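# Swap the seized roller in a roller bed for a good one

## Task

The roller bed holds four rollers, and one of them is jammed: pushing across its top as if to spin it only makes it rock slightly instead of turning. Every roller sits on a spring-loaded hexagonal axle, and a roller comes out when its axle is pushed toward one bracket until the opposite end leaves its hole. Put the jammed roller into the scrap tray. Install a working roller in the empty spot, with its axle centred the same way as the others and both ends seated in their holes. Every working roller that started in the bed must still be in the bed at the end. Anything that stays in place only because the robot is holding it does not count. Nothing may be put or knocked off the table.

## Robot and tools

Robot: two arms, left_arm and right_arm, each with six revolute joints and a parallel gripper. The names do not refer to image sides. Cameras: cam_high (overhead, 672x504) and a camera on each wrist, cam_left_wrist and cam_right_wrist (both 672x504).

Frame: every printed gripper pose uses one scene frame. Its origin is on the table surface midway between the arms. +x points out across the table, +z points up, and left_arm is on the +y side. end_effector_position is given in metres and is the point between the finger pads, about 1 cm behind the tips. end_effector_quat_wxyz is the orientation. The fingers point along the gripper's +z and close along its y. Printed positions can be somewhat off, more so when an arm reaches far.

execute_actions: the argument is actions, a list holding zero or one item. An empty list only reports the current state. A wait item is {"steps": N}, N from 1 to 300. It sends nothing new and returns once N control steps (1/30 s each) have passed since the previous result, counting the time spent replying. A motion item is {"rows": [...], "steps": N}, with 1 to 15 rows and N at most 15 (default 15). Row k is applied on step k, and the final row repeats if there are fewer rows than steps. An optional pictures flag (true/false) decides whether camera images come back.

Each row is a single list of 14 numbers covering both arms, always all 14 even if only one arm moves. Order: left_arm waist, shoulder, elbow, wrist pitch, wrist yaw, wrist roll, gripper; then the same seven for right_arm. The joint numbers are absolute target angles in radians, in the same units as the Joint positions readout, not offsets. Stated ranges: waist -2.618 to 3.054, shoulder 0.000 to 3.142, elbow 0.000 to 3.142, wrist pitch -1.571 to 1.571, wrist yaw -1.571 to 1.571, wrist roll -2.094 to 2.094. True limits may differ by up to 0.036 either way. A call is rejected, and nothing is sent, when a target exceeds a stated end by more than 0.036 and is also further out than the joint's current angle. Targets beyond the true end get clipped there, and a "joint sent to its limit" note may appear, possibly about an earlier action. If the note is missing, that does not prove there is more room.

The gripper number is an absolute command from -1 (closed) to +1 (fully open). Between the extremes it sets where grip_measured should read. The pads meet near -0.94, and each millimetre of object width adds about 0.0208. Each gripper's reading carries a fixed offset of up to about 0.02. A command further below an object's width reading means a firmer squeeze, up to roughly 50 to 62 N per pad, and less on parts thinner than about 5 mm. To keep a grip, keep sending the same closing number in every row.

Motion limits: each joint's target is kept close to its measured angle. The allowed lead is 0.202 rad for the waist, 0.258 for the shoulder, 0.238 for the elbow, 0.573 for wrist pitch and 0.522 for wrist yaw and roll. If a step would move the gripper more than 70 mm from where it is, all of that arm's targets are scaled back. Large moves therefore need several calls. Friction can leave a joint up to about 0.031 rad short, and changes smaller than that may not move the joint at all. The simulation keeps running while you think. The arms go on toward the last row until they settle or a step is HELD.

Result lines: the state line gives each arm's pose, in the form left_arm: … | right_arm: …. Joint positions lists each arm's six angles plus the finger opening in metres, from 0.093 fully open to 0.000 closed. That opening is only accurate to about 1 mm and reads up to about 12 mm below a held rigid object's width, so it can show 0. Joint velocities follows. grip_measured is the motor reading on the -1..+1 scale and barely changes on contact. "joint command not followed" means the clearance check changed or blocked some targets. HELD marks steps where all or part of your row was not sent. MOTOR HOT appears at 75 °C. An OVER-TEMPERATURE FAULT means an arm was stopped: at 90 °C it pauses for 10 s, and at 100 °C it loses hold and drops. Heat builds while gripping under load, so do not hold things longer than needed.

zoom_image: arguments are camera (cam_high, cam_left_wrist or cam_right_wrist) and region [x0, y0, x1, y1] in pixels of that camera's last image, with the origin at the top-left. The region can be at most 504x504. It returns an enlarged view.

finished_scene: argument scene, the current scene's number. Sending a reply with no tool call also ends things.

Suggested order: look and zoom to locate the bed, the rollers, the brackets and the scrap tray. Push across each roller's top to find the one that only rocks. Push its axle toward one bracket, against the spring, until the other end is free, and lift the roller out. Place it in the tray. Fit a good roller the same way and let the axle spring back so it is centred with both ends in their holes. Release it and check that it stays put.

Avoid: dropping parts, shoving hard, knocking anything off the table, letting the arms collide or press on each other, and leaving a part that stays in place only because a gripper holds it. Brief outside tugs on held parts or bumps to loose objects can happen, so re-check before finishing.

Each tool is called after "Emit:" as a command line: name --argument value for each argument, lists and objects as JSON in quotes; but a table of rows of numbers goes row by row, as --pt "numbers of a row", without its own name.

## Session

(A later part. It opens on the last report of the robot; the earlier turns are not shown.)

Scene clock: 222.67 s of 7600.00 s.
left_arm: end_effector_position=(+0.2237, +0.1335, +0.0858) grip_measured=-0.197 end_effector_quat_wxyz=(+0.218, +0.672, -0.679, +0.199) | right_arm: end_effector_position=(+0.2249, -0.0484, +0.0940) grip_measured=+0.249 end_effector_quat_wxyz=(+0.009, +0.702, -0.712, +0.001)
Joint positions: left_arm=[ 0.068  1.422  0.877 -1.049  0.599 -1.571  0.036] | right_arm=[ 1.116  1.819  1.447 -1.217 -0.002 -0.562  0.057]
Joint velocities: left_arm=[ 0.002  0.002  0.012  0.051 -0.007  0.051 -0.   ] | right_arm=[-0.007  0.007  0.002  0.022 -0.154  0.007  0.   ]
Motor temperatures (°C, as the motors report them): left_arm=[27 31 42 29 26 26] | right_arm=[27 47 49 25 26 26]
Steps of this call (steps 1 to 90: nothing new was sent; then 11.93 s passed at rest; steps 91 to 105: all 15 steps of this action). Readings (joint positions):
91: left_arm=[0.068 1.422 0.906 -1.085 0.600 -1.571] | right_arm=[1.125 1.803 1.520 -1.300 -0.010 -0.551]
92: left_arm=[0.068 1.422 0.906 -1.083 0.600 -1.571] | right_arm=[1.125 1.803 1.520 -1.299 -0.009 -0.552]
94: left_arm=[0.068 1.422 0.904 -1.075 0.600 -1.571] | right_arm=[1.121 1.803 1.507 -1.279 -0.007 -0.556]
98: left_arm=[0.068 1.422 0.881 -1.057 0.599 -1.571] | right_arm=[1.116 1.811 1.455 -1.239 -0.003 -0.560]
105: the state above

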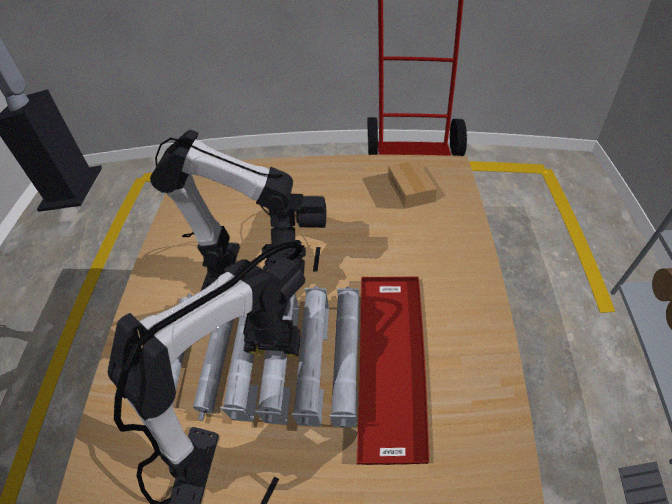

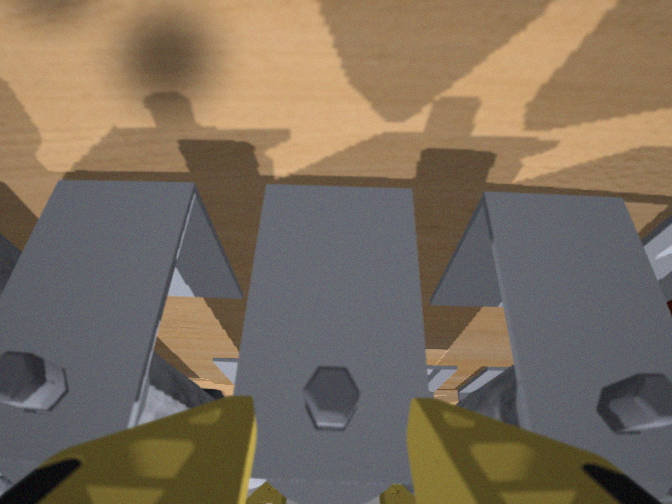

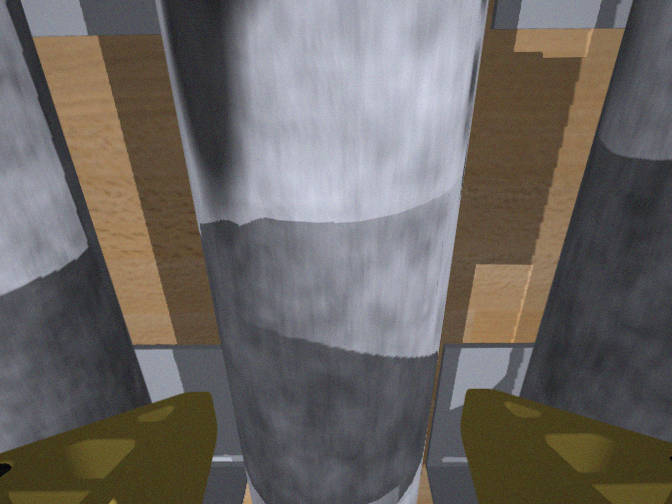

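Emit:
execute_actions --actions '[{"rows":[[0.06,1.42,0.85,-1.025,0.60,-1.58,-0.25,1.107,1.828,1.415,-1.185,-0.005,-0.57,0.25],[0.06,1.42,0.84,-1.015,0.61,-1.58,-0.3,1.107,1.828,1.40,-1.17,-0.015,-0.57,0.25],[0.06,1.42,0.83,-1.005,0.62,-1.58,-0.3,1.107,1.828,1.385,-1.155,-0.018,-0.57,0.25],[0.06,1.42,0.82,-0.995,0.63,-1.58,-0.3,1.107,1.828,1.37,-1.14,-0.018,-0.57,0.25],[0.06,1.42,0.81,-0.985,0.64,-1.58,-0.3,1.107,1.828,1.36,-1.13,-0.018,-0.57,0.25],[0.06,1.42,0.797,-0.973,0.645,-1.58,-0.3,1.107,1.828,1.35,-1.125,-0.018,-0.57,0.25]],"steps":15}]'

Scene clock: 243.03 s of 7600.00 s.
left_arm: end_effector_position=(+0.2173, +0.1292, +0.0736) grip_measured=-0.297 end_effector_quat_wxyz=(+0.231, +0.669, -0.675, +0.208) | right_arm: end_effector_position=(+0.2225, -0.0522, +0.0747) grip_measured=+0.249 end_effector_quat_wxyz=(+0.011, +0.702, -0.712, +0.001)
Joint positions: left_arm=[ 0.068  1.422  0.813 -0.99   0.631 -1.571  0.031] | right_arm=[ 1.115  1.819  1.369 -1.144 -0.004 -0.563  0.057]
Joint velocities: left_arm=[-0.007  0.007 -0.007  0.037  0.007 -0.066 -0.   ] | right_arm=[ 0.012 -0.007 -0.017  0.139 -0.022 -0.037 -0.001]
Motor temperatures (°C, as the motors report them): left_arm=[27 31 41 29 26 26] | right_arm=[27 47 47 25 26 26]
Steps of this call (steps 1 to 15: the robot went on to your last target; steps 16 to 90: nothing new was sent; then 16.87 s passed at rest; steps 91 to 105: all 15 steps of this action). Readings (joint positions):
91: left_arm=[0.068 1.422 0.877 -1.045 0.599 -1.571] | right_arm=[1.116 1.819 1.447 -1.210 -0.002 -0.563]
92: left_arm=[0.068 1.422 0.875 -1.041 0.599 -1.571] | right_arm=[1.116 1.819 1.443 -1.204 -0.002 -0.563]
94: left_arm=[0.068 1.422 0.860 -1.026 0.604 -1.571] | right_arm=[1.116 1.819 1.423 -1.185 -0.002 -0.563]
98: left_arm=[0.068 1.422 0.819 -1.004 0.620 -1.571] | right_arm=[1.116 1.819 1.373 -1.161 -0.003 -0.563]
105: the state above

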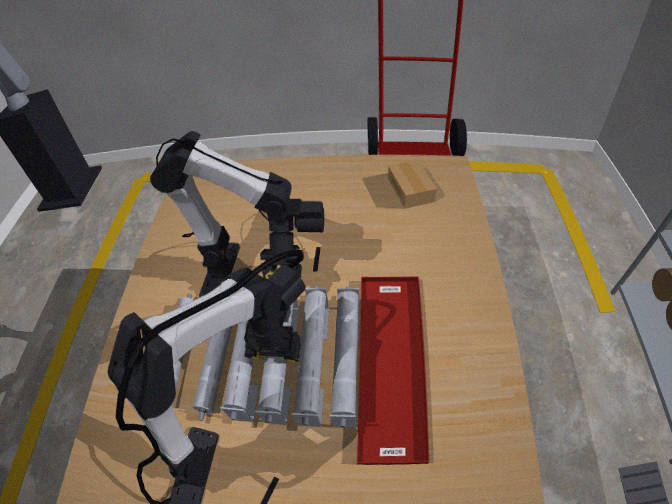

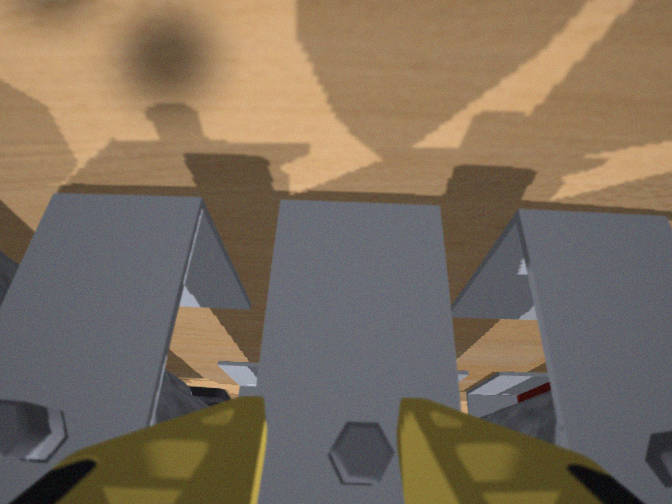

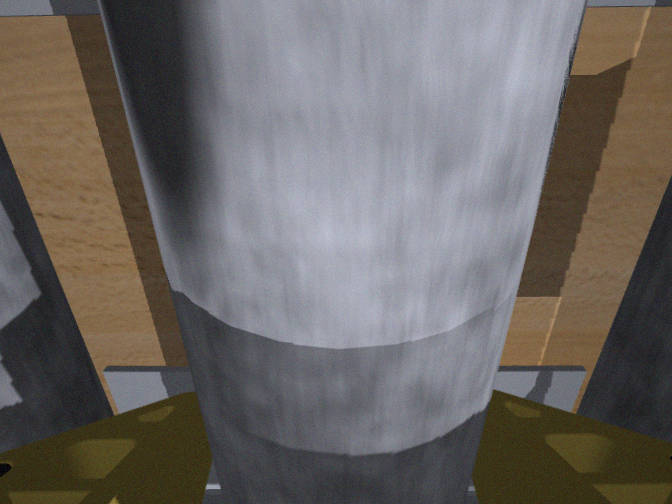

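Emit:
execute_actions --actions '[{"rows":[[0.06,1.42,0.797,-0.95,0.645,-1.58,-0.3,1.107,1.828,1.35,-1.125,-0.018,-0.57,0.15],[0.06,1.42,0.797,-0.95,0.645,-1.58,-0.3,1.107,1.828,1.35,-1.125,-0.018,-0.57,0.1],[0.06,1.42,0.797,-0.95,0.645,-1.58,-0.3,1.107,1.828,1.35,-1.125,-0.018,-0.57,0.05],[0.06,1.42,0.797,-0.95,0.645,-1.58,-0.3,1.107,1.828,1.35,-1.125,-0.018,-0.57,0.0],[0.06,1.42,0.797,-0.95,0.645,-1.58,-0.3,1.107,1.828,1.35,-1.125,-0.018,-0.57,-0.05],[0.06,1.42,0.797,-0.95,0.645,-1.58,-0.3,1.107,1.828,1.35,-1.125,-0.018,-0.57,-0.1],[0.06,1.42,0.797,-0.95,0.645,-1.58,-0.35,1.107,1.828,1.35,-1.125,-0.018,-0.57,-0.15],[0.06,1.42,0.797,-0.95,0.645,-1.58,-0.4,1.107,1.828,1.35,-1.125,-0.018,-0.57,-0.2],[0.06,1.42,0.797,-0.95,0.645,-1.58,-0.45,1.107,1.828,1.35,-1.125,-0.018,-0.57,-0.25],[0.06,1.42,0.797,-0.95,0.645,-1.58,-0.5,1.107,1.828,1.35,-1.125,-0.018,-0.57,-0.25]],"steps":15}]'

Scene clock: 264.27 s of 7600.00 s.
left_arm: end_effector_position=(+0.2234, +0.1291, +0.0735) grip_measured=-0.497 end_effector_quat_wxyz=(+0.221, +0.666, -0.678, +0.218) | right_arm: end_effector_position=(+0.2232, -0.0513, +0.0747) grip_measured=-0.116 end_effector_quat_wxyz=(+0.009, +0.703, -0.711, +0.000)
Joint positions: left_arm=[ 0.068  1.422  0.813 -0.961  0.631 -1.572  0.021] | right_arm=[ 1.115  1.819  1.369 -1.139 -0.004 -0.565  0.04 ]
Joint velocities: left_arm=[ 0.002  0.012  0.002  0.007 -0.051  0.095  0.   ] | right_arm=[-0.002  0.007 -0.017  0.051  0.022 -0.007  0.   ]
Motor temperatures (°C, as the motors report them): left_arm=[27 31 40 29 26 26] | right_arm=[27 47 45 25 26 26]
Steps of this call (steps 1 to 15: the robot went on to your last target; steps 16 to 90: nothing new was sent; then 17.73 s passed at rest; steps 91 to 105: all 15 steps of this action). Readings (joint positions):
91: left_arm=[0.068 1.422 0.813 -0.985 0.631 -1.571] | right_arm=[1.115 1.819 1.369 -1.140 -0.004 -0.563]
92: left_arm=[0.068 1.422 0.813 -0.981 0.631 -1.571] | right_arm=[1.115 1.819 1.369 -1.140 -0.004 -0.563]
94: left_arm=[0.068 1.422 0.813 -0.974 0.631 -1.571] | right_arm=[1.115 1.819 1.369 -1.139 -0.004 -0.564]
98: left_arm=[0.068 1.422 0.813 -0.967 0.631 -1.572] | right_arm=[1.115 1.819 1.369 -1.139 -0.004 -0.565]
105: the state above

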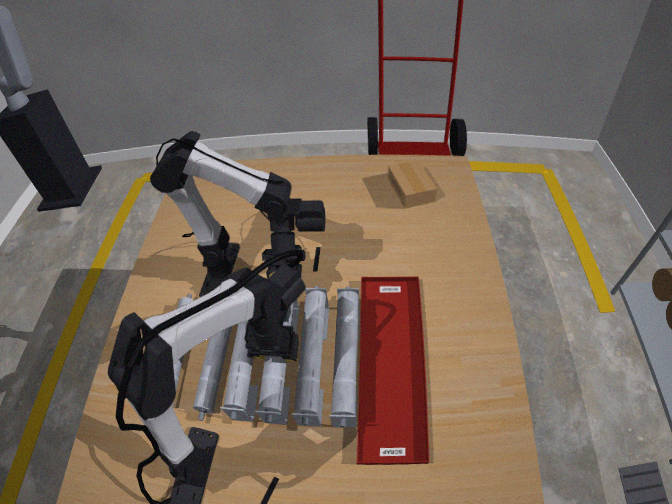

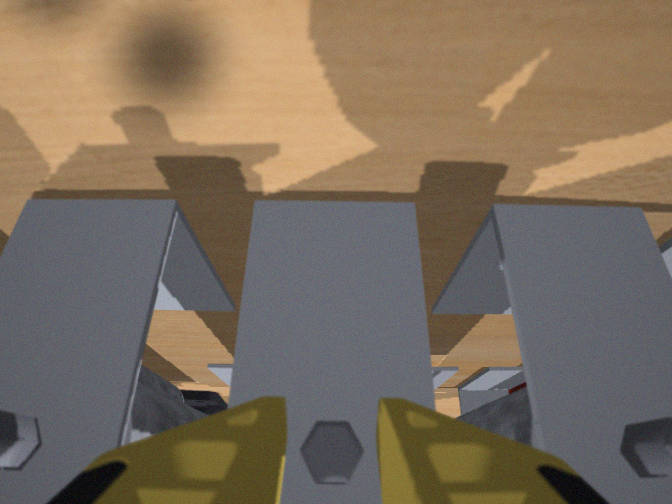

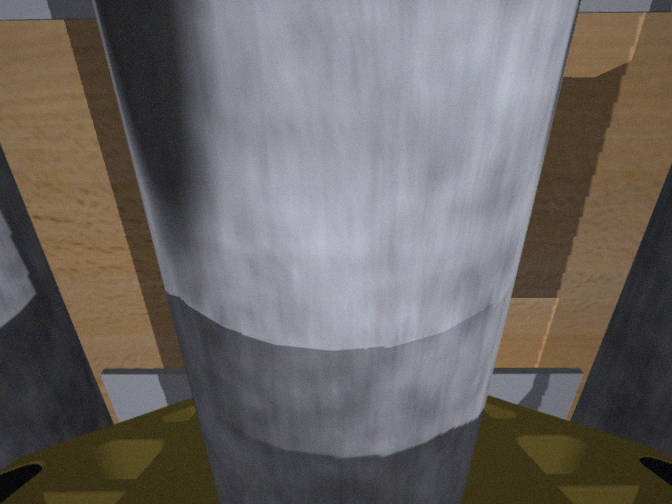

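Centred. Close.

Emit:
execute_actions --actions '[{"rows":[[0.06,1.42,0.797,-0.95,0.655,-1.58,-0.55,1.107,1.828,1.35,-1.125,-0.018,-0.57,-0.25],[0.06,1.42,0.797,-0.95,0.655,-1.58,-0.6,1.107,1.828,1.35,-1.125,-0.018,-0.57,-0.25],[0.06,1.42,0.797,-0.95,0.655,-1.58,-0.65,1.107,1.828,1.35,-1.125,-0.018,-0.57,-0.25],[0.06,1.42,0.797,-0.95,0.655,-1.58,-0.7,1.107,1.828,1.35,-1.125,-0.018,-0.57,-0.25],[0.06,1.42,0.797,-0.95,0.655,-1.58,-0.75,1.107,1.828,1.35,-1.125,-0.018,-0.57,-0.25],[0.06,1.42,0.797,-0.95,0.655,-1.58,-0.8,1.107,1.828,1.35,-1.125,-0.018,-0.57,-0.25],[0.06,1.42,0.797,-0.95,0.655,-1.58,-0.87,1.107,1.828,1.35,-1.125,-0.018,-0.57,-0.25],[0.06,1.42,0.797,-0.95,0.655,-1.58,-0.94,1.107,1.828,1.35,-1.125,-0.018,-0.57,-0.25],[0.06,1.42,0.797,-0.95,0.655,-1.58,-1,1.107,1.828,1.35,-1.125,-0.018,-0.57,-0.25]],"steps":15}]' --pictures false

Emit:
execute_actions --actions '[{"rows":[[0.063,1.42,0.81,-0.957,0.62,-1.58,-1,1.107,1.828,1.35,-1.125,-0.018,-0.57,-0.25],[0.066,1.42,0.82,-0.962,0.595,-1.58,-1,1.107,1.828,1.35,-1.125,-0.018,-0.57,-0.25],[0.069,1.42,0.83,-0.968,0.57,-1.58,-1,1.107,1.828,1.35,-1.125,-0.018,-0.57,-0.25],[0.072,1.42,0.84,-0.974,0.545,-1.58,-1,1.107,1.828,1.35,-1.125,-0.018,-0.57,-0.25],[0.075,1.42,0.848,-0.98,0.52,-1.58,-1,1.107,1.828,1.35,-1.125,-0.018,-0.57,-0.25],[0.078,1.42,0.855,-0.985,0.495,-1.58,-1,1.107,1.828,1.35,-1.125,-0.018,-0.57,-0.25],[0.08,1.42,0.862,-0.99,0.47,-1.58,-1,1.107,1.828,1.35,-1.125,-0.018,-0.57,-0.25],[0.082,1.42,0.87,-0.996,0.445,-1.58,-1,1.107,1.828,1.35,-1.125,-0.018,-0.57,-0.25],[0.084,1.42,0.877,-1.002,0.42,-1.58,-1,1.107,1.828,1.35,-1.125,-0.018,-0.57,-0.25],[0.086,1.42,0.884,-1.008,0.395,-1.58,-1,1.107,1.828,1.35,-1.125,-0.018,-0.57,-0.25],[0.088,1.42,0.89,-1.014,0.37,-1.58,-1,1.107,1.828,1.35,-1.125,-0.018,-0.57,-0.25],[0.09,1.42,0.897,-1.02,0.345,-1.58,-1,1.107,1.828,1.35,-1.125,-0.018,-0.57,-0.25]],"steps":15}]'

Scene clock: 293.67 s of 7600.00 s.
left_arm: end_effector_position=(+0.2236, +0.1289, +0.0737) grip_measured=-0.870 end_effector_quat_wxyz=(+0.222, +0.666, -0.678, +0.218) | right_arm: end_effector_position=(+0.2232, -0.0513, +0.0747) grip_measured=-0.116 end_effector_quat_wxyz=(+0.009, +0.703, -0.711, +0.000)
Joint positions: left_arm=[ 0.068  1.422  0.813 -0.959  0.633 -1.573  0.003] | right_arm=[ 1.115  1.819  1.369 -1.139 -0.004 -0.565  0.04 ]
Joint velocities: left_arm=[-0.002 -0.012 -0.007  0.051 -0.022 -0.007 -0.001] | right_arm=[-0.007 -0.022 -0.022 -0.037 -0.081 -0.007  0.001]
Motor temperatures (°C, as the motors report them): left_arm=[27 32 40 28 27 26] | right_arm=[27 47 44 25 26 26]
Steps of this call (steps 1 to 15: the robot went on to your last target; steps 16 to 90: nothing new was sent; then 25.90 s passed at rest; steps 91 to 105: all 15 steps of this action). Readings (joint positions):
91: left_arm=[0.068 1.422 0.813 -0.961 0.632 -1.572] | right_arm=[1.115 1.819 1.369 -1.139 -0.004 -0.565]
92: left_arm=[0.068 1.422 0.813 -0.960 0.632 -1.572] | right_arm=[1.115 1.819 1.369 -1.139 -0.004 -0.565]
94: left_arm=[0.068 1.422 0.813 -0.959 0.632 -1.572] | right_arm=[1.115 1.819 1.369 -1.139 -0.004 -0.565]
98: left_arm=[0.068 1.422 0.813 -0.959 0.633 -1.572] | right_arm=[1.115 1.819 1.369 -1.139 -0.004 -0.565]
105: the state above

Scene clock: 294.17 s of 7600.00 s.
left_arm: end_effector_position=(+0.2238, +0.1455, +0.0737) grip_measured=-0.870 end_effector_quat_wxyz=(+0.187, +0.680, -0.688, +0.172) | right_arm: end_effector_position=(+0.2233, -0.0506, +0.0746) grip_measured=-0.116 end_effector_quat_wxyz=(+0.008, +0.703, -0.711, -0.001)
Joint positions: left_arm=[ 0.067  1.422  0.859 -1.024  0.513 -1.573  0.003] | right_arm=[ 1.115  1.819  1.369 -1.137 -0.005 -0.565  0.04 ]
Joint velocities: left_arm=[ 0.002 -0.002  0.066 -0.139 -0.242 -0.037 -0.   ] | right_arm=[-0.002 -0.012 -0.012 -0.022  0.037  0.022 -0.001]
Motor temperatures (°C, as the motors report them): left_arm=[27 32 40 28 27 26] | right_arm=[27 47 44 25 26 26]
Steps of this call (steps 1 to 15: all 15 steps of this action). Readings (joint positions):
1: left_arm=[0.068 1.422 0.813 -0.959 0.632 -1.573] | right_arm=[1.115 1.819 1.369 -1.139 -0.004 -0.565]
2: left_arm=[0.068 1.422 0.813 -0.960 0.631 -1.573] | right_arm=[1.115 1.819 1.369 -1.139 -0.004 -0.565]
4: left_arm=[0.068 1.422 0.813 -0.961 0.627 -1.573] | right_arm=[1.115 1.819 1.369 -1.139 -0.004 -0.565]
8: left_arm=[0.067 1.422 0.826 -0.977 0.599 -1.573] | right_arm=[1.115 1.819 1.369 -1.137 -0.005 -0.565]
15: the state above

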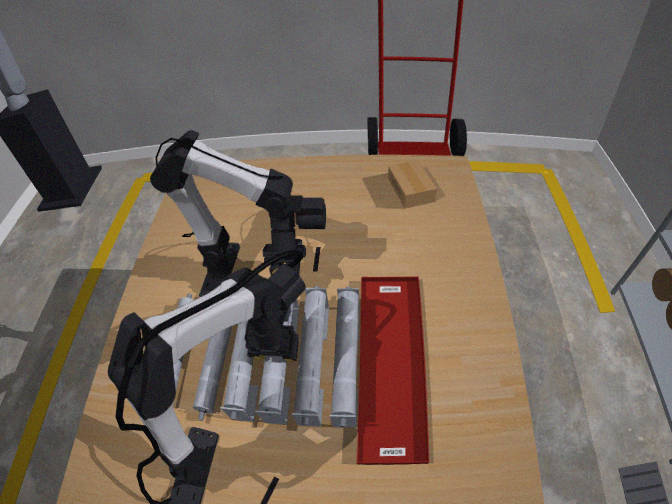

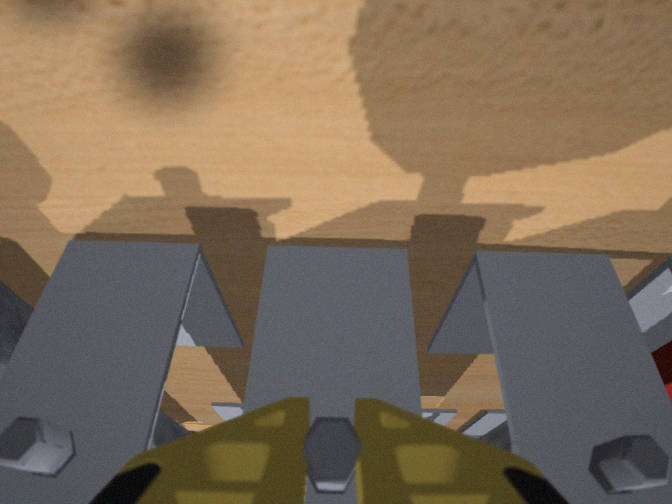

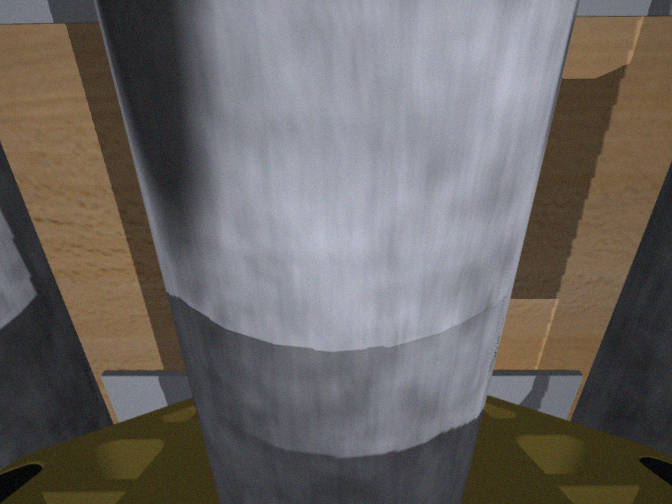

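Emit:
execute_actions --actions '[]'

Emit:
zoom_image --camera "cam_high" --region '[190, 370, 370, 450]'

Scene clock: 321.97 s of 7600.00 s.
left_arm: end_effector_position=(+0.2238, +0.1488, +0.0749) grip_measured=-0.870 end_effector_quat_wxyz=(+0.181, +0.682, -0.690, +0.163) | right_arm: end_effector_position=(+0.2225, -0.0507, +0.0681) grip_measured=-0.116 end_effector_quat_wxyz=(+0.012, +0.702, -0.712, -0.003)
Joint positions: left_arm=[ 0.067  1.422  0.871 -1.04   0.491 -1.573  0.003] | right_arm=[ 1.113  1.829  1.355 -1.12  -0.011 -0.565  0.04 ]
Joint velocities: left_arm=[ 0.002 -0.007 -0.002 -0.007  0.051 -0.022  0.   ] | right_arm=[-0.012  0.002 -0.007 -0.022 -0.022  0.037  0.001]
Motor temperatures (°C, as the motors report them): left_arm=[27 32 42 28 29 26] | right_arm=[27 48 45 25 26 26]
Steps of this call (steps 1 to 30: the robot went on to your last target; steps 31 to 90: nothing new was sent; then 24.80 s passed at rest). Readings (joint positions):
1: left_arm=[0.067 1.422 0.860 -1.026 0.508 -1.573] | right_arm=[1.115 1.819 1.369 -1.137 -0.005 -0.565]
2: left_arm=[0.067 1.422 0.861 -1.028 0.504 -1.573] | right_arm=[1.115 1.819 1.369 -1.137 -0.005 -0.565]
4: left_arm=[0.067 1.422 0.865 -1.032 0.495 -1.573] | right_arm=[1.115 1.819 1.368 -1.136 -0.006 -0.565]
8: left_arm=[0.067 1.422 0.870 -1.039 0.491 -1.573] | right_arm=[1.114 1.827 1.357 -1.123 -0.009 -0.565]
90: the state above
All arms were judged still, so your last target was given up. Only a new action makes them travel on or press farther. Fingers that are still opening or closing keep moving.

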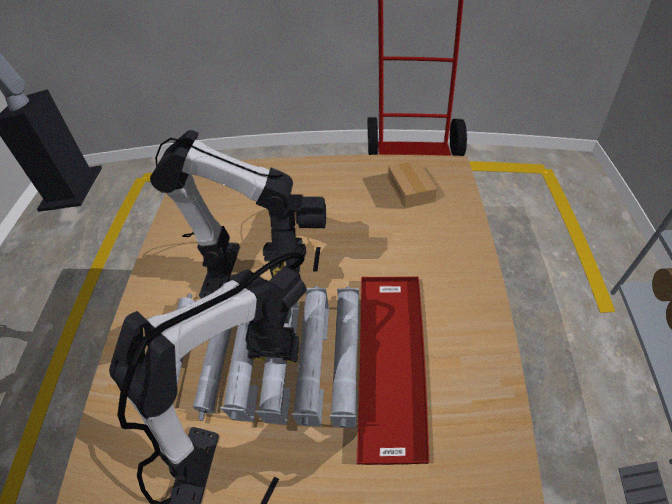

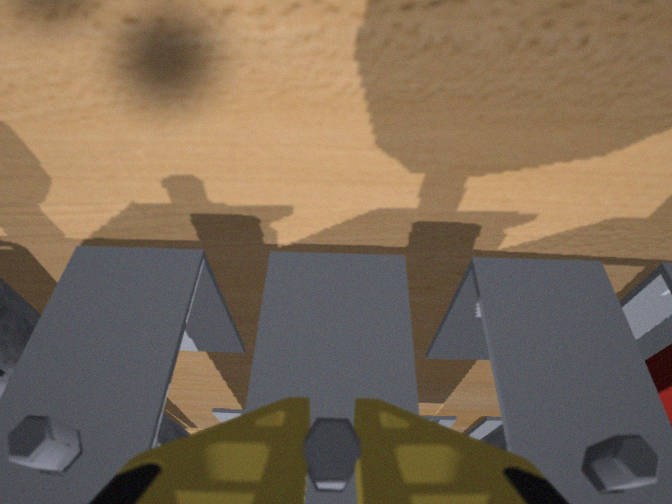

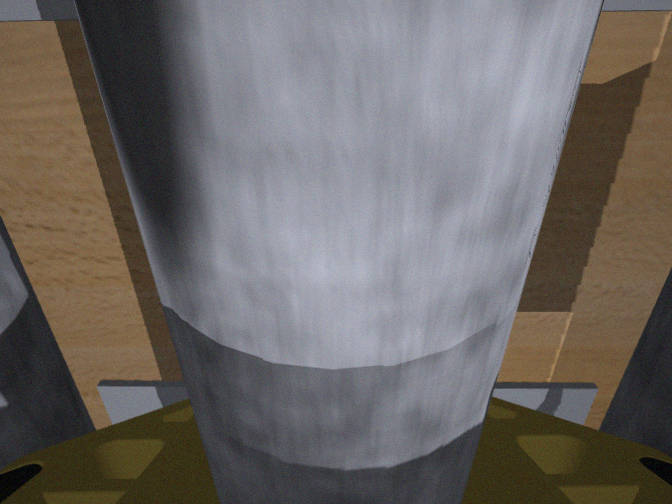

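Region (190, 370, 370, 450) of cam_high's 672x504 image, scaled by 2.800, with more detail than that image has.

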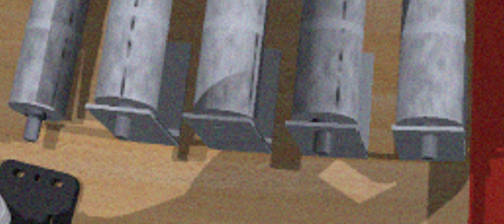

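Emit:
execute_actions --actions '[{"rows":[[0.09,1.42,0.897,-1.02,0.33,-1.58,-1,1.112,1.83,1.39,-1.135,-0.01,-0.565,-0.25],[0.09,1.42,0.897,-1.02,0.32,-1.58,-1,1.116,1.832,1.42,-1.15,0,-0.56,-0.25],[0.09,1.42,0.895,-1.02,0.32,-1.58,-1,1.12,1.837,1.437,-1.165,0.007,-0.557,-0.25],[0.09,1.42,0.893,-1.02,0.32,-1.58,-1,1.124,1.842,1.453,-1.18,0.013,-0.554,-0.25],[0.09,1.42,0.89,-1.02,0.32,-1.58,-1,1.128,1.848,1.469,-1.197,0.019,-0.55,-0.25],[0.09,1.42,0.887,-1.02,0.32,-1.58,-1,1.132,1.853,1.485,-1.214,0.025,-0.547,-0.25],[0.09,1.42,0.884,-1.02,0.32,-1.58,-1,1.136,1.859,1.50,-1.23,0.031,-0.544,-0.25],[0.09,1.42,0.881,-1.02,0.32,-1.58,-1,1.14,1.864,1.516,-1.247,0.037,-0.54,-0.25],[0.09,1.42,0.878,-1.02,0.32,-1.58,-1,1.143,1.87,1.532,-1.264,0.043,-0.537,-0.25],[0.09,1.42,0.875,-1.02,0.32,-1.58,-1,1.146,1.875,1.548,-1.28,0.049,-0.534,-0.25],[0.09,1.42,0.872,-1.02,0.32,-1.58,-1,1.149,1.881,1.563,-1.297,0.054,-0.531,-0.25],[0.09,1.42,0.87,-1.02,0.32,-1.58,-1,1.152,1.886,1.579,-1.314,0.059,-0.528,-0.25],[0.09,1.42,0.87,-1.02,0.32,-1.58,-1,1.155,1.892,1.594,-1.33,0.064,-0.525,-0.25]],"steps":15}]' --pictures false

Emit:
execute_actions --actions '[{"steps":20}]'

Emit:
zoom_image --camera "cam_high" --region '[190, 370, 370, 450]'

Scene clock: 348.03 s of 7600.00 s.
left_arm: end_effector_position=(+0.2239, +0.1512, +0.0724) grip_measured=-0.870 end_effector_quat_wxyz=(+0.175, +0.683, -0.692, +0.156) | right_arm: end_effector_position=(+0.2238, -0.0508, +0.0883) grip_measured=-0.116 end_effector_quat_wxyz=(+0.051, +0.703, -0.709, +0.034)
Joint positions: left_arm=[ 0.065  1.424  0.868 -1.035  0.473 -1.573  0.003] | right_arm=[ 1.138  1.901  1.524 -1.309  0.042 -0.543  0.04 ]
Joint velocities: left_arm=[-0.027 -0.012 -0.012  0.022 -0.007 -0.022 -0.   ] | right_arm=[ 0.056  0.037  0.178 -0.227  0.051  0.051 -0.   ]
Motor temperatures (°C, as the motors report them): left_arm=[27 32 44 28 30 26] | right_arm=[27 49 45 25 26 26]
Steps of this call (steps 1 to 90: nothing new was sent; then 22.57 s passed at rest; steps 91 to 105: all 15 steps of this action). Readings (joint positions):
91: left_arm=[0.067 1.422 0.871 -1.040 0.490 -1.573] | right_arm=[1.113 1.829 1.355 -1.120 -0.011 -0.565]
92: left_arm=[0.067 1.422 0.871 -1.041 0.489 -1.573] | right_arm=[1.113 1.829 1.358 -1.122 -0.011 -0.564]
94: left_arm=[0.067 1.422 0.871 -1.041 0.485 -1.573] | right_arm=[1.113 1.836 1.377 -1.143 -0.009 -0.564]
98: left_arm=[0.067 1.422 0.871 -1.041 0.473 -1.573] | right_arm=[1.121 1.861 1.432 -1.205 0.007 -0.561]
105: the state above

Scene clock: 348.70 s of 7600.00 s.
left_arm: end_effector_position=(+0.2240, +0.1511, +0.0721) grip_measured=-0.870 end_effector_quat_wxyz=(+0.175, +0.683, -0.692, +0.156) | right_arm: end_effector_position=(+0.2231, -0.0510, +0.0893) grip_measured=-0.116 end_effector_quat_wxyz=(+0.053, +0.701, -0.710, +0.037)
Joint positions: left_arm=[ 0.065  1.425  0.868 -1.034  0.473 -1.573  0.003] | right_arm=[ 1.141  1.905  1.533 -1.32   0.046 -0.534  0.04 ]
Joint velocities: left_arm=[-0.007  0.007  0.002  0.066 -0.037 -0.11  -0.   ] | right_arm=[ 0.002 -0.007  0.002 -0.007  0.051  0.022 -0.   ]
Motor temperatures (°C, as the motors report them): left_arm=[27 32 44 28 30 26] | right_arm=[27 49 45 25 26 26]
Steps of this call (steps 1 to 20: the robot went on to your last target). Readings (joint positions):
1: left_arm=[0.065 1.425 0.868 -1.035 0.473 -1.573] | right_arm=[1.139 1.902 1.529 -1.315 0.044 -0.541]
2: left_arm=[0.065 1.425 0.868 -1.034 0.473 -1.573] | right_arm=[1.139 1.902 1.531 -1.318 0.045 -0.539]
4: left_arm=[0.065 1.425 0.868 -1.034 0.473 -1.573] | right_arm=[1.141 1.904 1.533 -1.320 0.046 -0.536]
8: left_arm=[0.065 1.425 0.868 -1.034 0.473 -1.573] | right_arm=[1.141 1.905 1.533 -1.320 0.046 -0.535]
20: the state above

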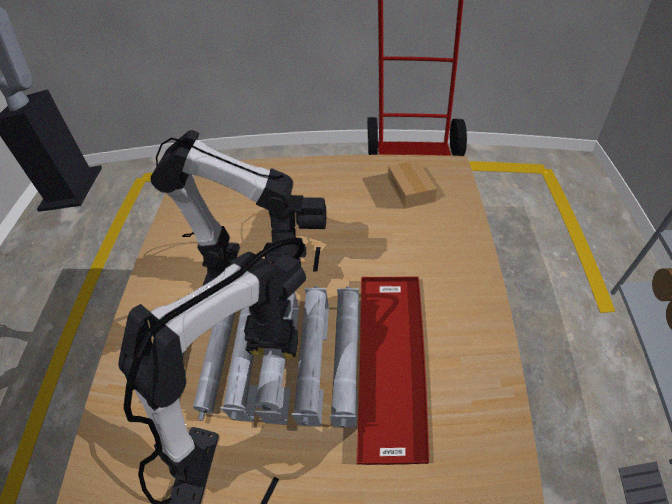

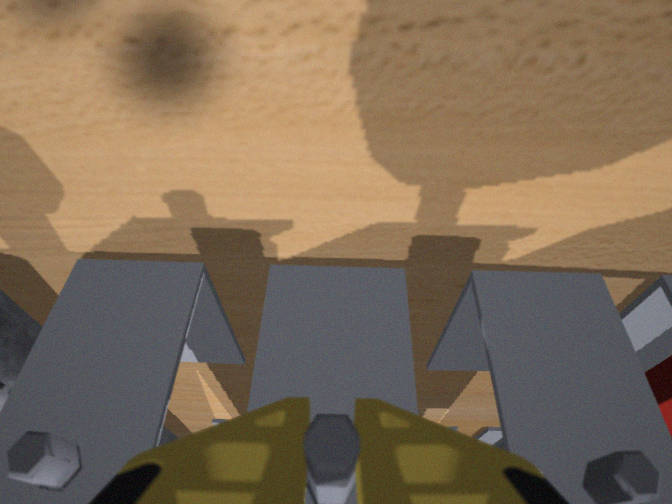

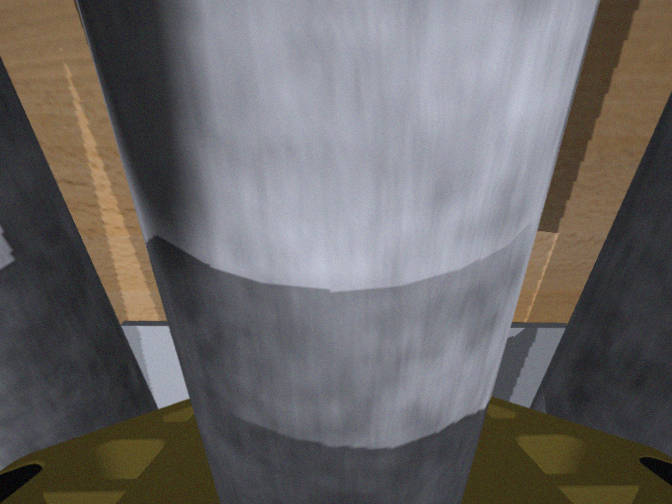

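Region (190, 370, 370, 450) of cam_high's 672x504 image, scaled by 2.800, with more detail than that image has.

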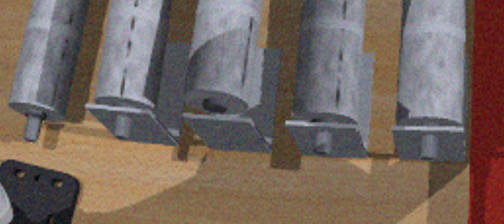

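Emit:
execute_actions --actions '[{"rows":[[0.087,1.42,0.863,-1.015,0.35,-1.58,-1,1.157,1.896,1.603,-1.34,0.067,-0.524,-0.25],[0.084,1.42,0.856,-1.01,0.38,-1.58,-1,1.159,1.90,1.612,-1.35,0.07,-0.522,-0.25],[0.081,1.42,0.849,-1.005,0.41,-1.58,-1,1.16,1.904,1.621,-1.36,0.073,-0.52,-0.25],[0.078,1.42,0.842,-1.0,0.44,-1.58,-1,1.16,1.904,1.621,-1.36,0.073,-0.52,-0.25],[0.075,1.42,0.835,-0.994,0.47,-1.58,-1,1.16,1.904,1.621,-1.36,0.073,-0.52,-0.25],[0.072,1.42,0.828,-0.988,0.50,-1.58,-1,1.16,1.904,1.621,-1.36,0.073,-0.52,-0.25],[0.069,1.42,0.821,-0.982,0.53,-1.58,-1,1.16,1.904,1.621,-1.36,0.073,-0.52,-0.25],[0.066,1.42,0.814,-0.975,0.56,-1.58,-1,1.16,1.904,1.621,-1.36,0.073,-0.52,-0.25],[0.065,1.42,0.807,-0.968,0.59,-1.58,-1,1.16,1.904,1.621,-1.36,0.073,-0.52,-0.25],[0.065,1.42,0.80,-0.96,0.615,-1.58,-1,1.16,1.904,1.621,-1.36,0.073,-0.52,-0.25]],"steps":15}]' --pictures false

Emit:
execute_actions --actions '[{"rows":[[0.065,1.42,0.80,-0.96,0.615,-1.58,-1,1.16,1.904,1.621,-1.36,0.073,-0.52,-0.25],[0.065,1.42,0.80,-0.96,0.615,-1.58,-1,1.16,1.904,1.621,-1.36,0.073,-0.52,-0.25],[0.065,1.42,0.80,-0.96,0.615,-1.58,-1,1.16,1.904,1.621,-1.36,0.073,-0.52,-0.25],[0.065,1.42,0.80,-0.96,0.615,-1.58,-1,1.16,1.904,1.621,-1.36,0.073,-0.52,-0.25],[0.065,1.42,0.80,-0.96,0.615,-1.58,-0.85,1.16,1.904,1.621,-1.36,0.073,-0.52,-0.25],[0.065,1.42,0.80,-0.96,0.615,-1.58,-0.75,1.16,1.904,1.621,-1.36,0.073,-0.52,-0.25],[0.065,1.42,0.80,-0.96,0.615,-1.58,-0.6,1.16,1.904,1.621,-1.36,0.073,-0.52,-0.25],[0.065,1.42,0.80,-0.96,0.615,-1.58,-0.3,1.16,1.904,1.621,-1.36,0.073,-0.52,-0.25]],"steps":15}]'

Emit:
zoom_image --camera "cam_high" --region '[190, 370, 370, 450]'

Scene clock: 379.10 s of 7600.00 s.
left_arm: end_effector_position=(+0.2236, +0.1294, +0.0729) grip_measured=-0.870 end_effector_quat_wxyz=(+0.219, +0.667, -0.680, +0.213) | right_arm: end_effector_position=(+0.2236, -0.0508, +0.0949) grip_measured=-0.116 end_effector_quat_wxyz=(+0.056, +0.702, -0.709, +0.046)
Joint positions: left_arm=[ 0.062  1.425  0.817 -0.962  0.62  -1.574  0.003] | right_arm=[ 1.148  1.913  1.565 -1.354  0.062 -0.529  0.04 ]
Joint velocities: left_arm=[-0.007  0.002 -0.007 -0.022 -0.007 -0.037  0.   ] | right_arm=[ 0.002 -0.012  0.012 -0.007  0.022 -0.007 -0.001]
Motor temperatures (°C, as the motors report them): left_arm=[27 32 43 28 31 26] | right_arm=[27 52 52 25 26 26]
Steps of this call (steps 1 to 15: the robot went on to your last target; steps 16 to 90: nothing new was sent; then 26.90 s passed at rest; steps 91 to 105: all 15 steps of this action). Readings (joint positions):
91: left_arm=[0.065 1.425 0.868 -1.033 0.474 -1.573] | right_arm=[1.141 1.905 1.533 -1.321 0.046 -0.534]
92: left_arm=[0.065 1.425 0.866 -1.032 0.476 -1.573] | right_arm=[1.142 1.906 1.536 -1.324 0.046 -0.534]
94: left_arm=[0.065 1.425 0.862 -1.028 0.482 -1.573] | right_arm=[1.144 1.912 1.552 -1.340 0.052 -0.532]
98: left_arm=[0.065 1.425 0.844 -1.004 0.537 -1.573] | right_arm=[1.146 1.913 1.563 -1.352 0.059 -0.530]
105: the state above

Scene clock: 379.60 s of 7600.00 s.
left_arm: end_effector_position=(+0.2236, +0.1294, +0.0729) grip_measured=-0.303 end_effector_quat_wxyz=(+0.219, +0.667, -0.680, +0.213) | right_arm: end_effector_position=(+0.2236, -0.0509, +0.0950) grip_measured=-0.116 end_effector_quat_wxyz=(+0.056, +0.701, -0.709, +0.046)
Joint positions: left_arm=[ 0.062  1.425  0.817 -0.962  0.62  -1.575  0.031] | right_arm=[ 1.148  1.913  1.565 -1.355  0.062 -0.529  0.04 ]
Joint velocities: left_arm=[-0.002 -0.022  0.002 -0.037  0.051 -0.051  0.   ] | right_arm=[ 0.007  0.002 -0.002  0.051  0.022 -0.022 -0.   ]
Motor temperatures (°C, as the motors report them): left_arm=[27 32 43 28 31 26] | right_arm=[27 52 52 25 26 26]
Steps of this call (steps 1 to 15: all 15 steps of this action). Readings (joint positions):
1: left_arm=[0.062 1.425 0.817 -0.962 0.620 -1.574] | right_arm=[1.148 1.913 1.565 -1.355 0.062 -0.529]
2: left_arm=[0.062 1.425 0.817 -0.962 0.620 -1.575] | right_arm=[1.148 1.913 1.565 -1.355 0.062 -0.529]
4: left_arm=[0.062 1.425 0.817 -0.962 0.620 -1.575] | right_arm=[1.148 1.913 1.565 -1.355 0.062 -0.529]
8: left_arm=[0.062 1.425 0.817 -0.962 0.620 -1.575] | right_arm=[1.148 1.913 1.565 -1.355 0.062 -0.529]
15: the state above

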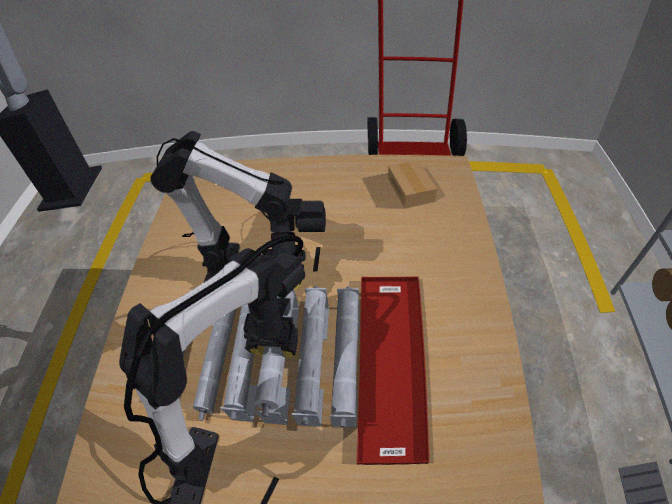

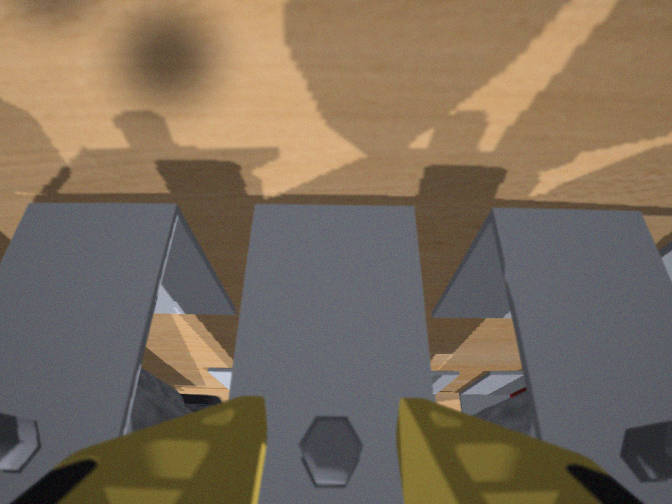

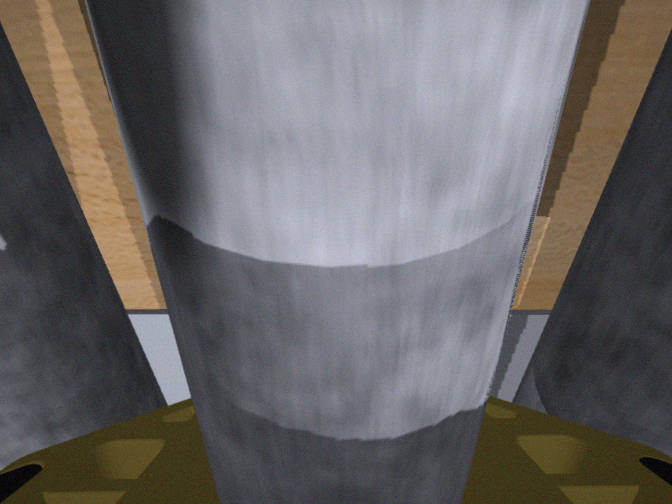

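Region (190, 370, 370, 450) of cam_high's 672x504 image, scaled by 2.800, with more detail than that image has.

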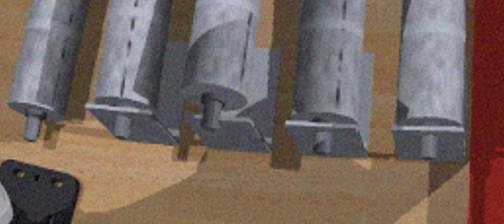

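Emit:
execute_actions --actions '[{"rows":[[0.085,1.42,0.81,-0.965,0.615,-1.58,-0.2,1.162,1.908,1.63,-1.37,0.076,-0.518,-0.25],[0.10,1.42,0.83,-0.975,0.615,-1.58,-0.1,1.163,1.912,1.639,-1.38,0.079,-0.517,-0.25],[0.115,1.42,0.85,-0.99,0.615,-1.58,0,1.165,1.916,1.648,-1.39,0.082,-0.515,-0.25],[0.13,1.42,0.87,-1.01,0.615,-1.58,0,1.165,1.916,1.65,-1.39,0.082,-0.515,-0.25]],"steps":15}]'

Emit:
zoom_image --camera "cam_high" --region '[190, 370, 370, 450]'

Scene clock: 400.20 s of 7600.00 s.
left_arm: end_effector_position=(+0.2314, +0.1425, +0.0802) grip_measured=-0.003 end_effector_quat_wxyz=(+0.213, +0.687, -0.659, +0.218) | right_arm: end_effector_position=(+0.2239, -0.0507, +0.0983) grip_measured=-0.116 end_effector_quat_wxyz=(+0.061, +0.702, -0.708, +0.053)
Joint positions: left_arm=[ 0.122  1.425  0.848 -0.997  0.62  -1.575  0.045] | right_arm=[ 1.153  1.926  1.593 -1.384  0.072 -0.525  0.04 ]
Joint velocities: left_arm=[-0.017 -0.002  0.002 -0.081  0.022  0.081 -0.   ] | right_arm=[-0.012  0.007  0.002 -0.066 -0.007  0.007 -0.   ]
Motor temperatures (°C, as the motors report them): left_arm=[27 33 41 28 29 26] | right_arm=[27 53 54 25 26 26]
Steps of this call (steps 1 to 15: the robot went on to your last target; steps 16 to 90: nothing new was sent; then 17.10 s passed at rest; steps 91 to 105: all 15 steps of this action). Readings (joint positions):
91: left_arm=[0.064 1.425 0.817 -0.962 0.620 -1.575] | right_arm=[1.148 1.913 1.565 -1.355 0.062 -0.529]
92: left_arm=[0.070 1.425 0.817 -0.963 0.620 -1.575] | right_arm=[1.148 1.915 1.568 -1.358 0.062 -0.529]
94: left_arm=[0.095 1.425 0.821 -0.973 0.620 -1.575] | right_arm=[1.150 1.923 1.583 -1.373 0.067 -0.527]
98: left_arm=[0.122 1.425 0.846 -0.988 0.620 -1.575] | right_arm=[1.152 1.926 1.593 -1.383 0.072 -0.526]
105: the state above

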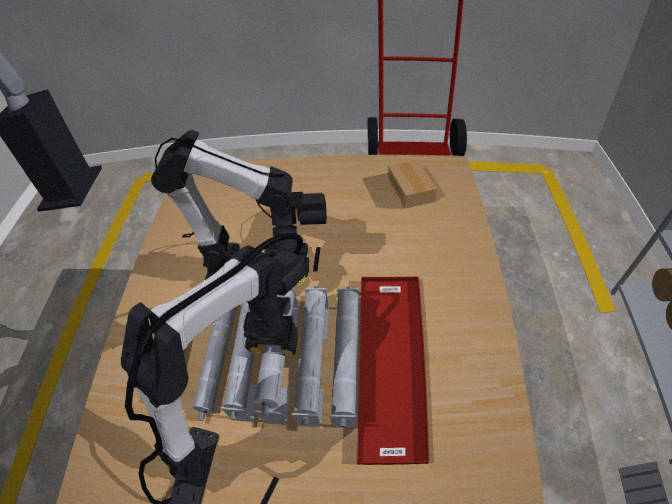

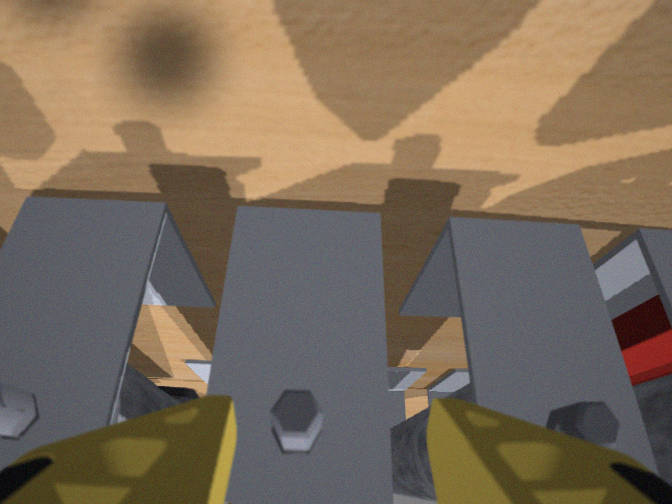

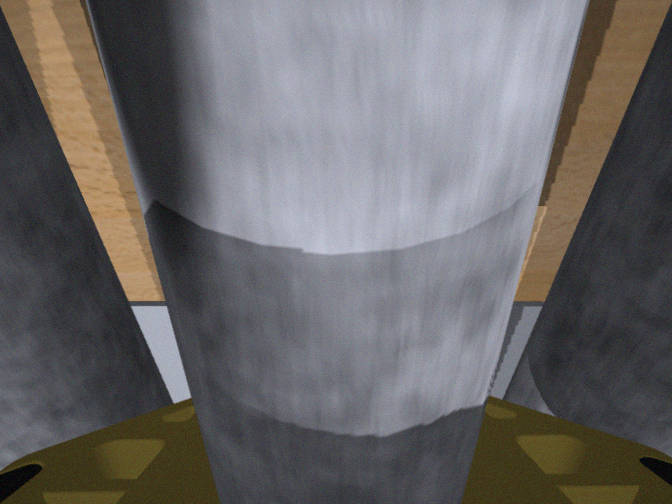

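Region (190, 370, 370, 450) of cam_high's 672x504 image, scaled by 2.800, with more detail than that image has.

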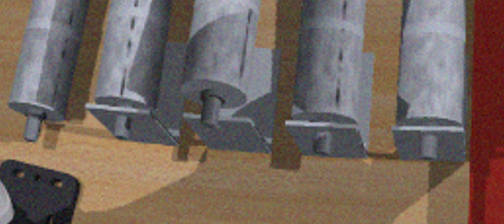

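Emit:
execute_actions --actions '[{"rows":[[0.14,1.42,0.87,-1.01,0.615,-1.58,0,1.15,1.885,1.61,-1.39,0.082,-0.53,-0.25],[0.15,1.42,0.87,-1.01,0.615,-1.58,0,1.143,1.877,1.595,-1.39,0.082,-0.537,-0.25],[0.16,1.42,0.87,-1.01,0.615,-1.58,0,1.139,1.869,1.586,-1.39,0.082,-0.541,-0.25],[0.17,1.42,0.87,-1.01,0.615,-1.58,0,1.135,1.861,1.577,-1.39,0.082,-0.545,-0.25],[0.18,1.42,0.87,-1.01,0.615,-1.58,0,1.131,1.853,1.568,-1.39,0.082,-0.549,-0.25],[0.19,1.42,0.87,-1.01,0.615,-1.58,0,1.127,1.845,1.559,-1.39,0.082,-0.553,-0.25],[0.2,1.42,0.87,-1.01,0.615,-1.58,0,1.123,1.837,1.55,-1.39,0.082,-0.557,-0.25],[0.2,1.42,0.87,-1.01,0.615,-1.58,0,1.119,1.829,1.541,-1.39,0.082,-0.561,-0.25],[0.2,1.42,0.87,-1.01,0.615,-1.58,0,1.115,1.821,1.532,-1.39,0.082,-0.565,-0.25],[0.2,1.42,0.87,-1.01,0.615,-1.58,0,1.111,1.813,1.523,-1.39,0.082,-0.569,-0.25],[0.2,1.42,0.87,-1.01,0.615,-1.58,0,1.107,1.806,1.514,-1.39,0.082,-0.572,-0.25],[0.2,1.42,0.87,-1.01,0.615,-1.58,0,1.104,1.80,1.505,-1.39,0.082,-0.575,-0.25]],"steps":15}]' --pictures false

Emit:
execute_actions --actions '[{"steps":15}]'

Scene clock: 417.43 s of 7600.00 s.
left_arm: end_effector_position=(+0.2363, +0.1581, +0.0802) grip_measured=-0.003 end_effector_quat_wxyz=(+0.207, +0.710, -0.635, +0.224) | right_arm: end_effector_position=(+0.2251, -0.0577, +0.0982) grip_measured=-0.116 end_effector_quat_wxyz=(+0.042, +0.705, -0.707, +0.035)
Joint positions: left_arm=[ 0.192  1.425  0.848 -1.001  0.62  -1.575  0.045] | right_arm=[ 1.127  1.861  1.512 -1.319  0.051 -0.56   0.04 ]
Joint velocities: left_arm=[ 0.007 -0.002 -0.007 -0.022  0.007  0.007 -0.001] | right_arm=[-0.027 -0.012 -0.042  0.066 -0.051 -0.022  0.001]
Motor temperatures (°C, as the motors report them): left_arm=[27 33 43 28 28 26] | right_arm=[27 53 55 25 26 26]
Steps of this call (steps 1 to 15: the robot went on to your last target; steps 16 to 90: nothing new was sent; then 13.73 s passed at rest; steps 91 to 105: all 15 steps of this action). Readings (joint positions):
91: left_arm=[0.123 1.425 0.848 -1.000 0.620 -1.575] | right_arm=[1.153 1.926 1.593 -1.384 0.072 -0.525]
92: left_arm=[0.127 1.425 0.848 -1.001 0.620 -1.575] | right_arm=[1.153 1.926 1.593 -1.384 0.072 -0.526]
94: left_arm=[0.143 1.425 0.848 -1.001 0.620 -1.575] | right_arm=[1.150 1.924 1.590 -1.381 0.072 -0.530]
98: left_arm=[0.183 1.425 0.848 -1.001 0.620 -1.575] | right_arm=[1.139 1.899 1.555 -1.366 0.072 -0.543]
105: the state above

Scene clock: 417.93 s of 7600.00 s.
left_arm: end_effector_position=(+0.2363, +0.1581, +0.0802) grip_measured=-0.003 end_effector_quat_wxyz=(+0.207, +0.710, -0.635, +0.224) | right_arm: end_effector_position=(+0.2250, -0.0578, +0.0982) grip_measured=-0.116 end_effector_quat_wxyz=(+0.041, +0.705, -0.707, +0.034)
Joint positions: left_arm=[ 0.192  1.425  0.848 -1.001  0.62  -1.575  0.045] | right_arm=[ 1.126  1.859  1.51  -1.318  0.049 -0.561  0.04 ]
Joint velocities: left_arm=[-0.007 -0.002  0.007 -0.022 -0.007 -0.051  0.   ] | right_arm=[-0.017  0.007  0.007 -0.051  0.007 -0.022  0.   ]
Motor temperatures (°C, as the motors report them): left_arm=[27 33 43 28 28 26] | right_arm=[27 54 55 25 26 26]
Steps of this call (steps 1 to 15: the robot went on to your last target). Readings (joint positions):
1: left_arm=[0.192 1.425 0.848 -1.001 0.620 -1.575] | right_arm=[1.127 1.860 1.511 -1.319 0.050 -0.561]
2: left_arm=[0.192 1.425 0.848 -1.001 0.620 -1.575] | right_arm=[1.126 1.859 1.511 -1.318 0.049 -0.561]
4: left_arm=[0.192 1.425 0.848 -1.001 0.620 -1.575] | right_arm=[1.126 1.859 1.511 -1.318 0.049 -0.561]
8: left_arm=[0.192 1.425 0.848 -1.001 0.620 -1.575] | right_arm=[1.126 1.859 1.510 -1.318 0.049 -0.561]
15: the state above
All arms were judged still, so your last target was given up. Only a new action makes them travel on or press farther. Fingers that are still opening or closing keep moving.

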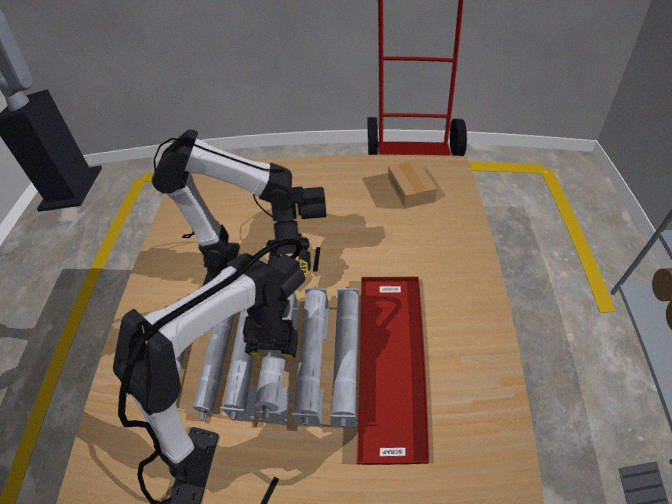

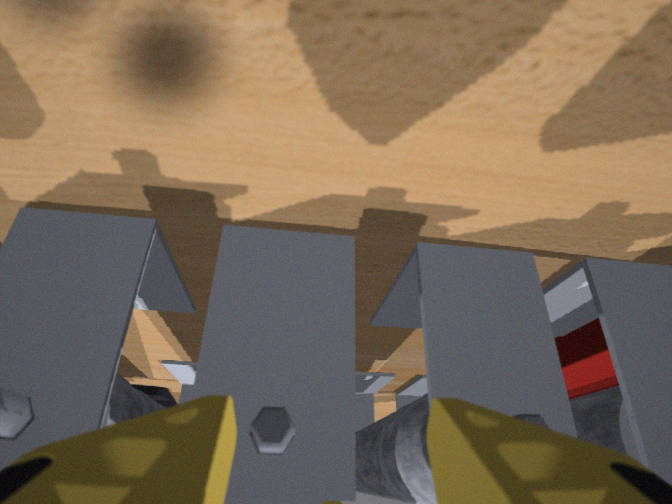

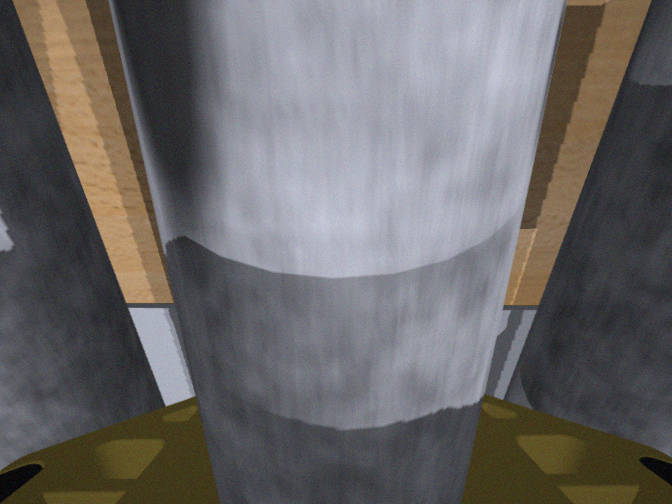

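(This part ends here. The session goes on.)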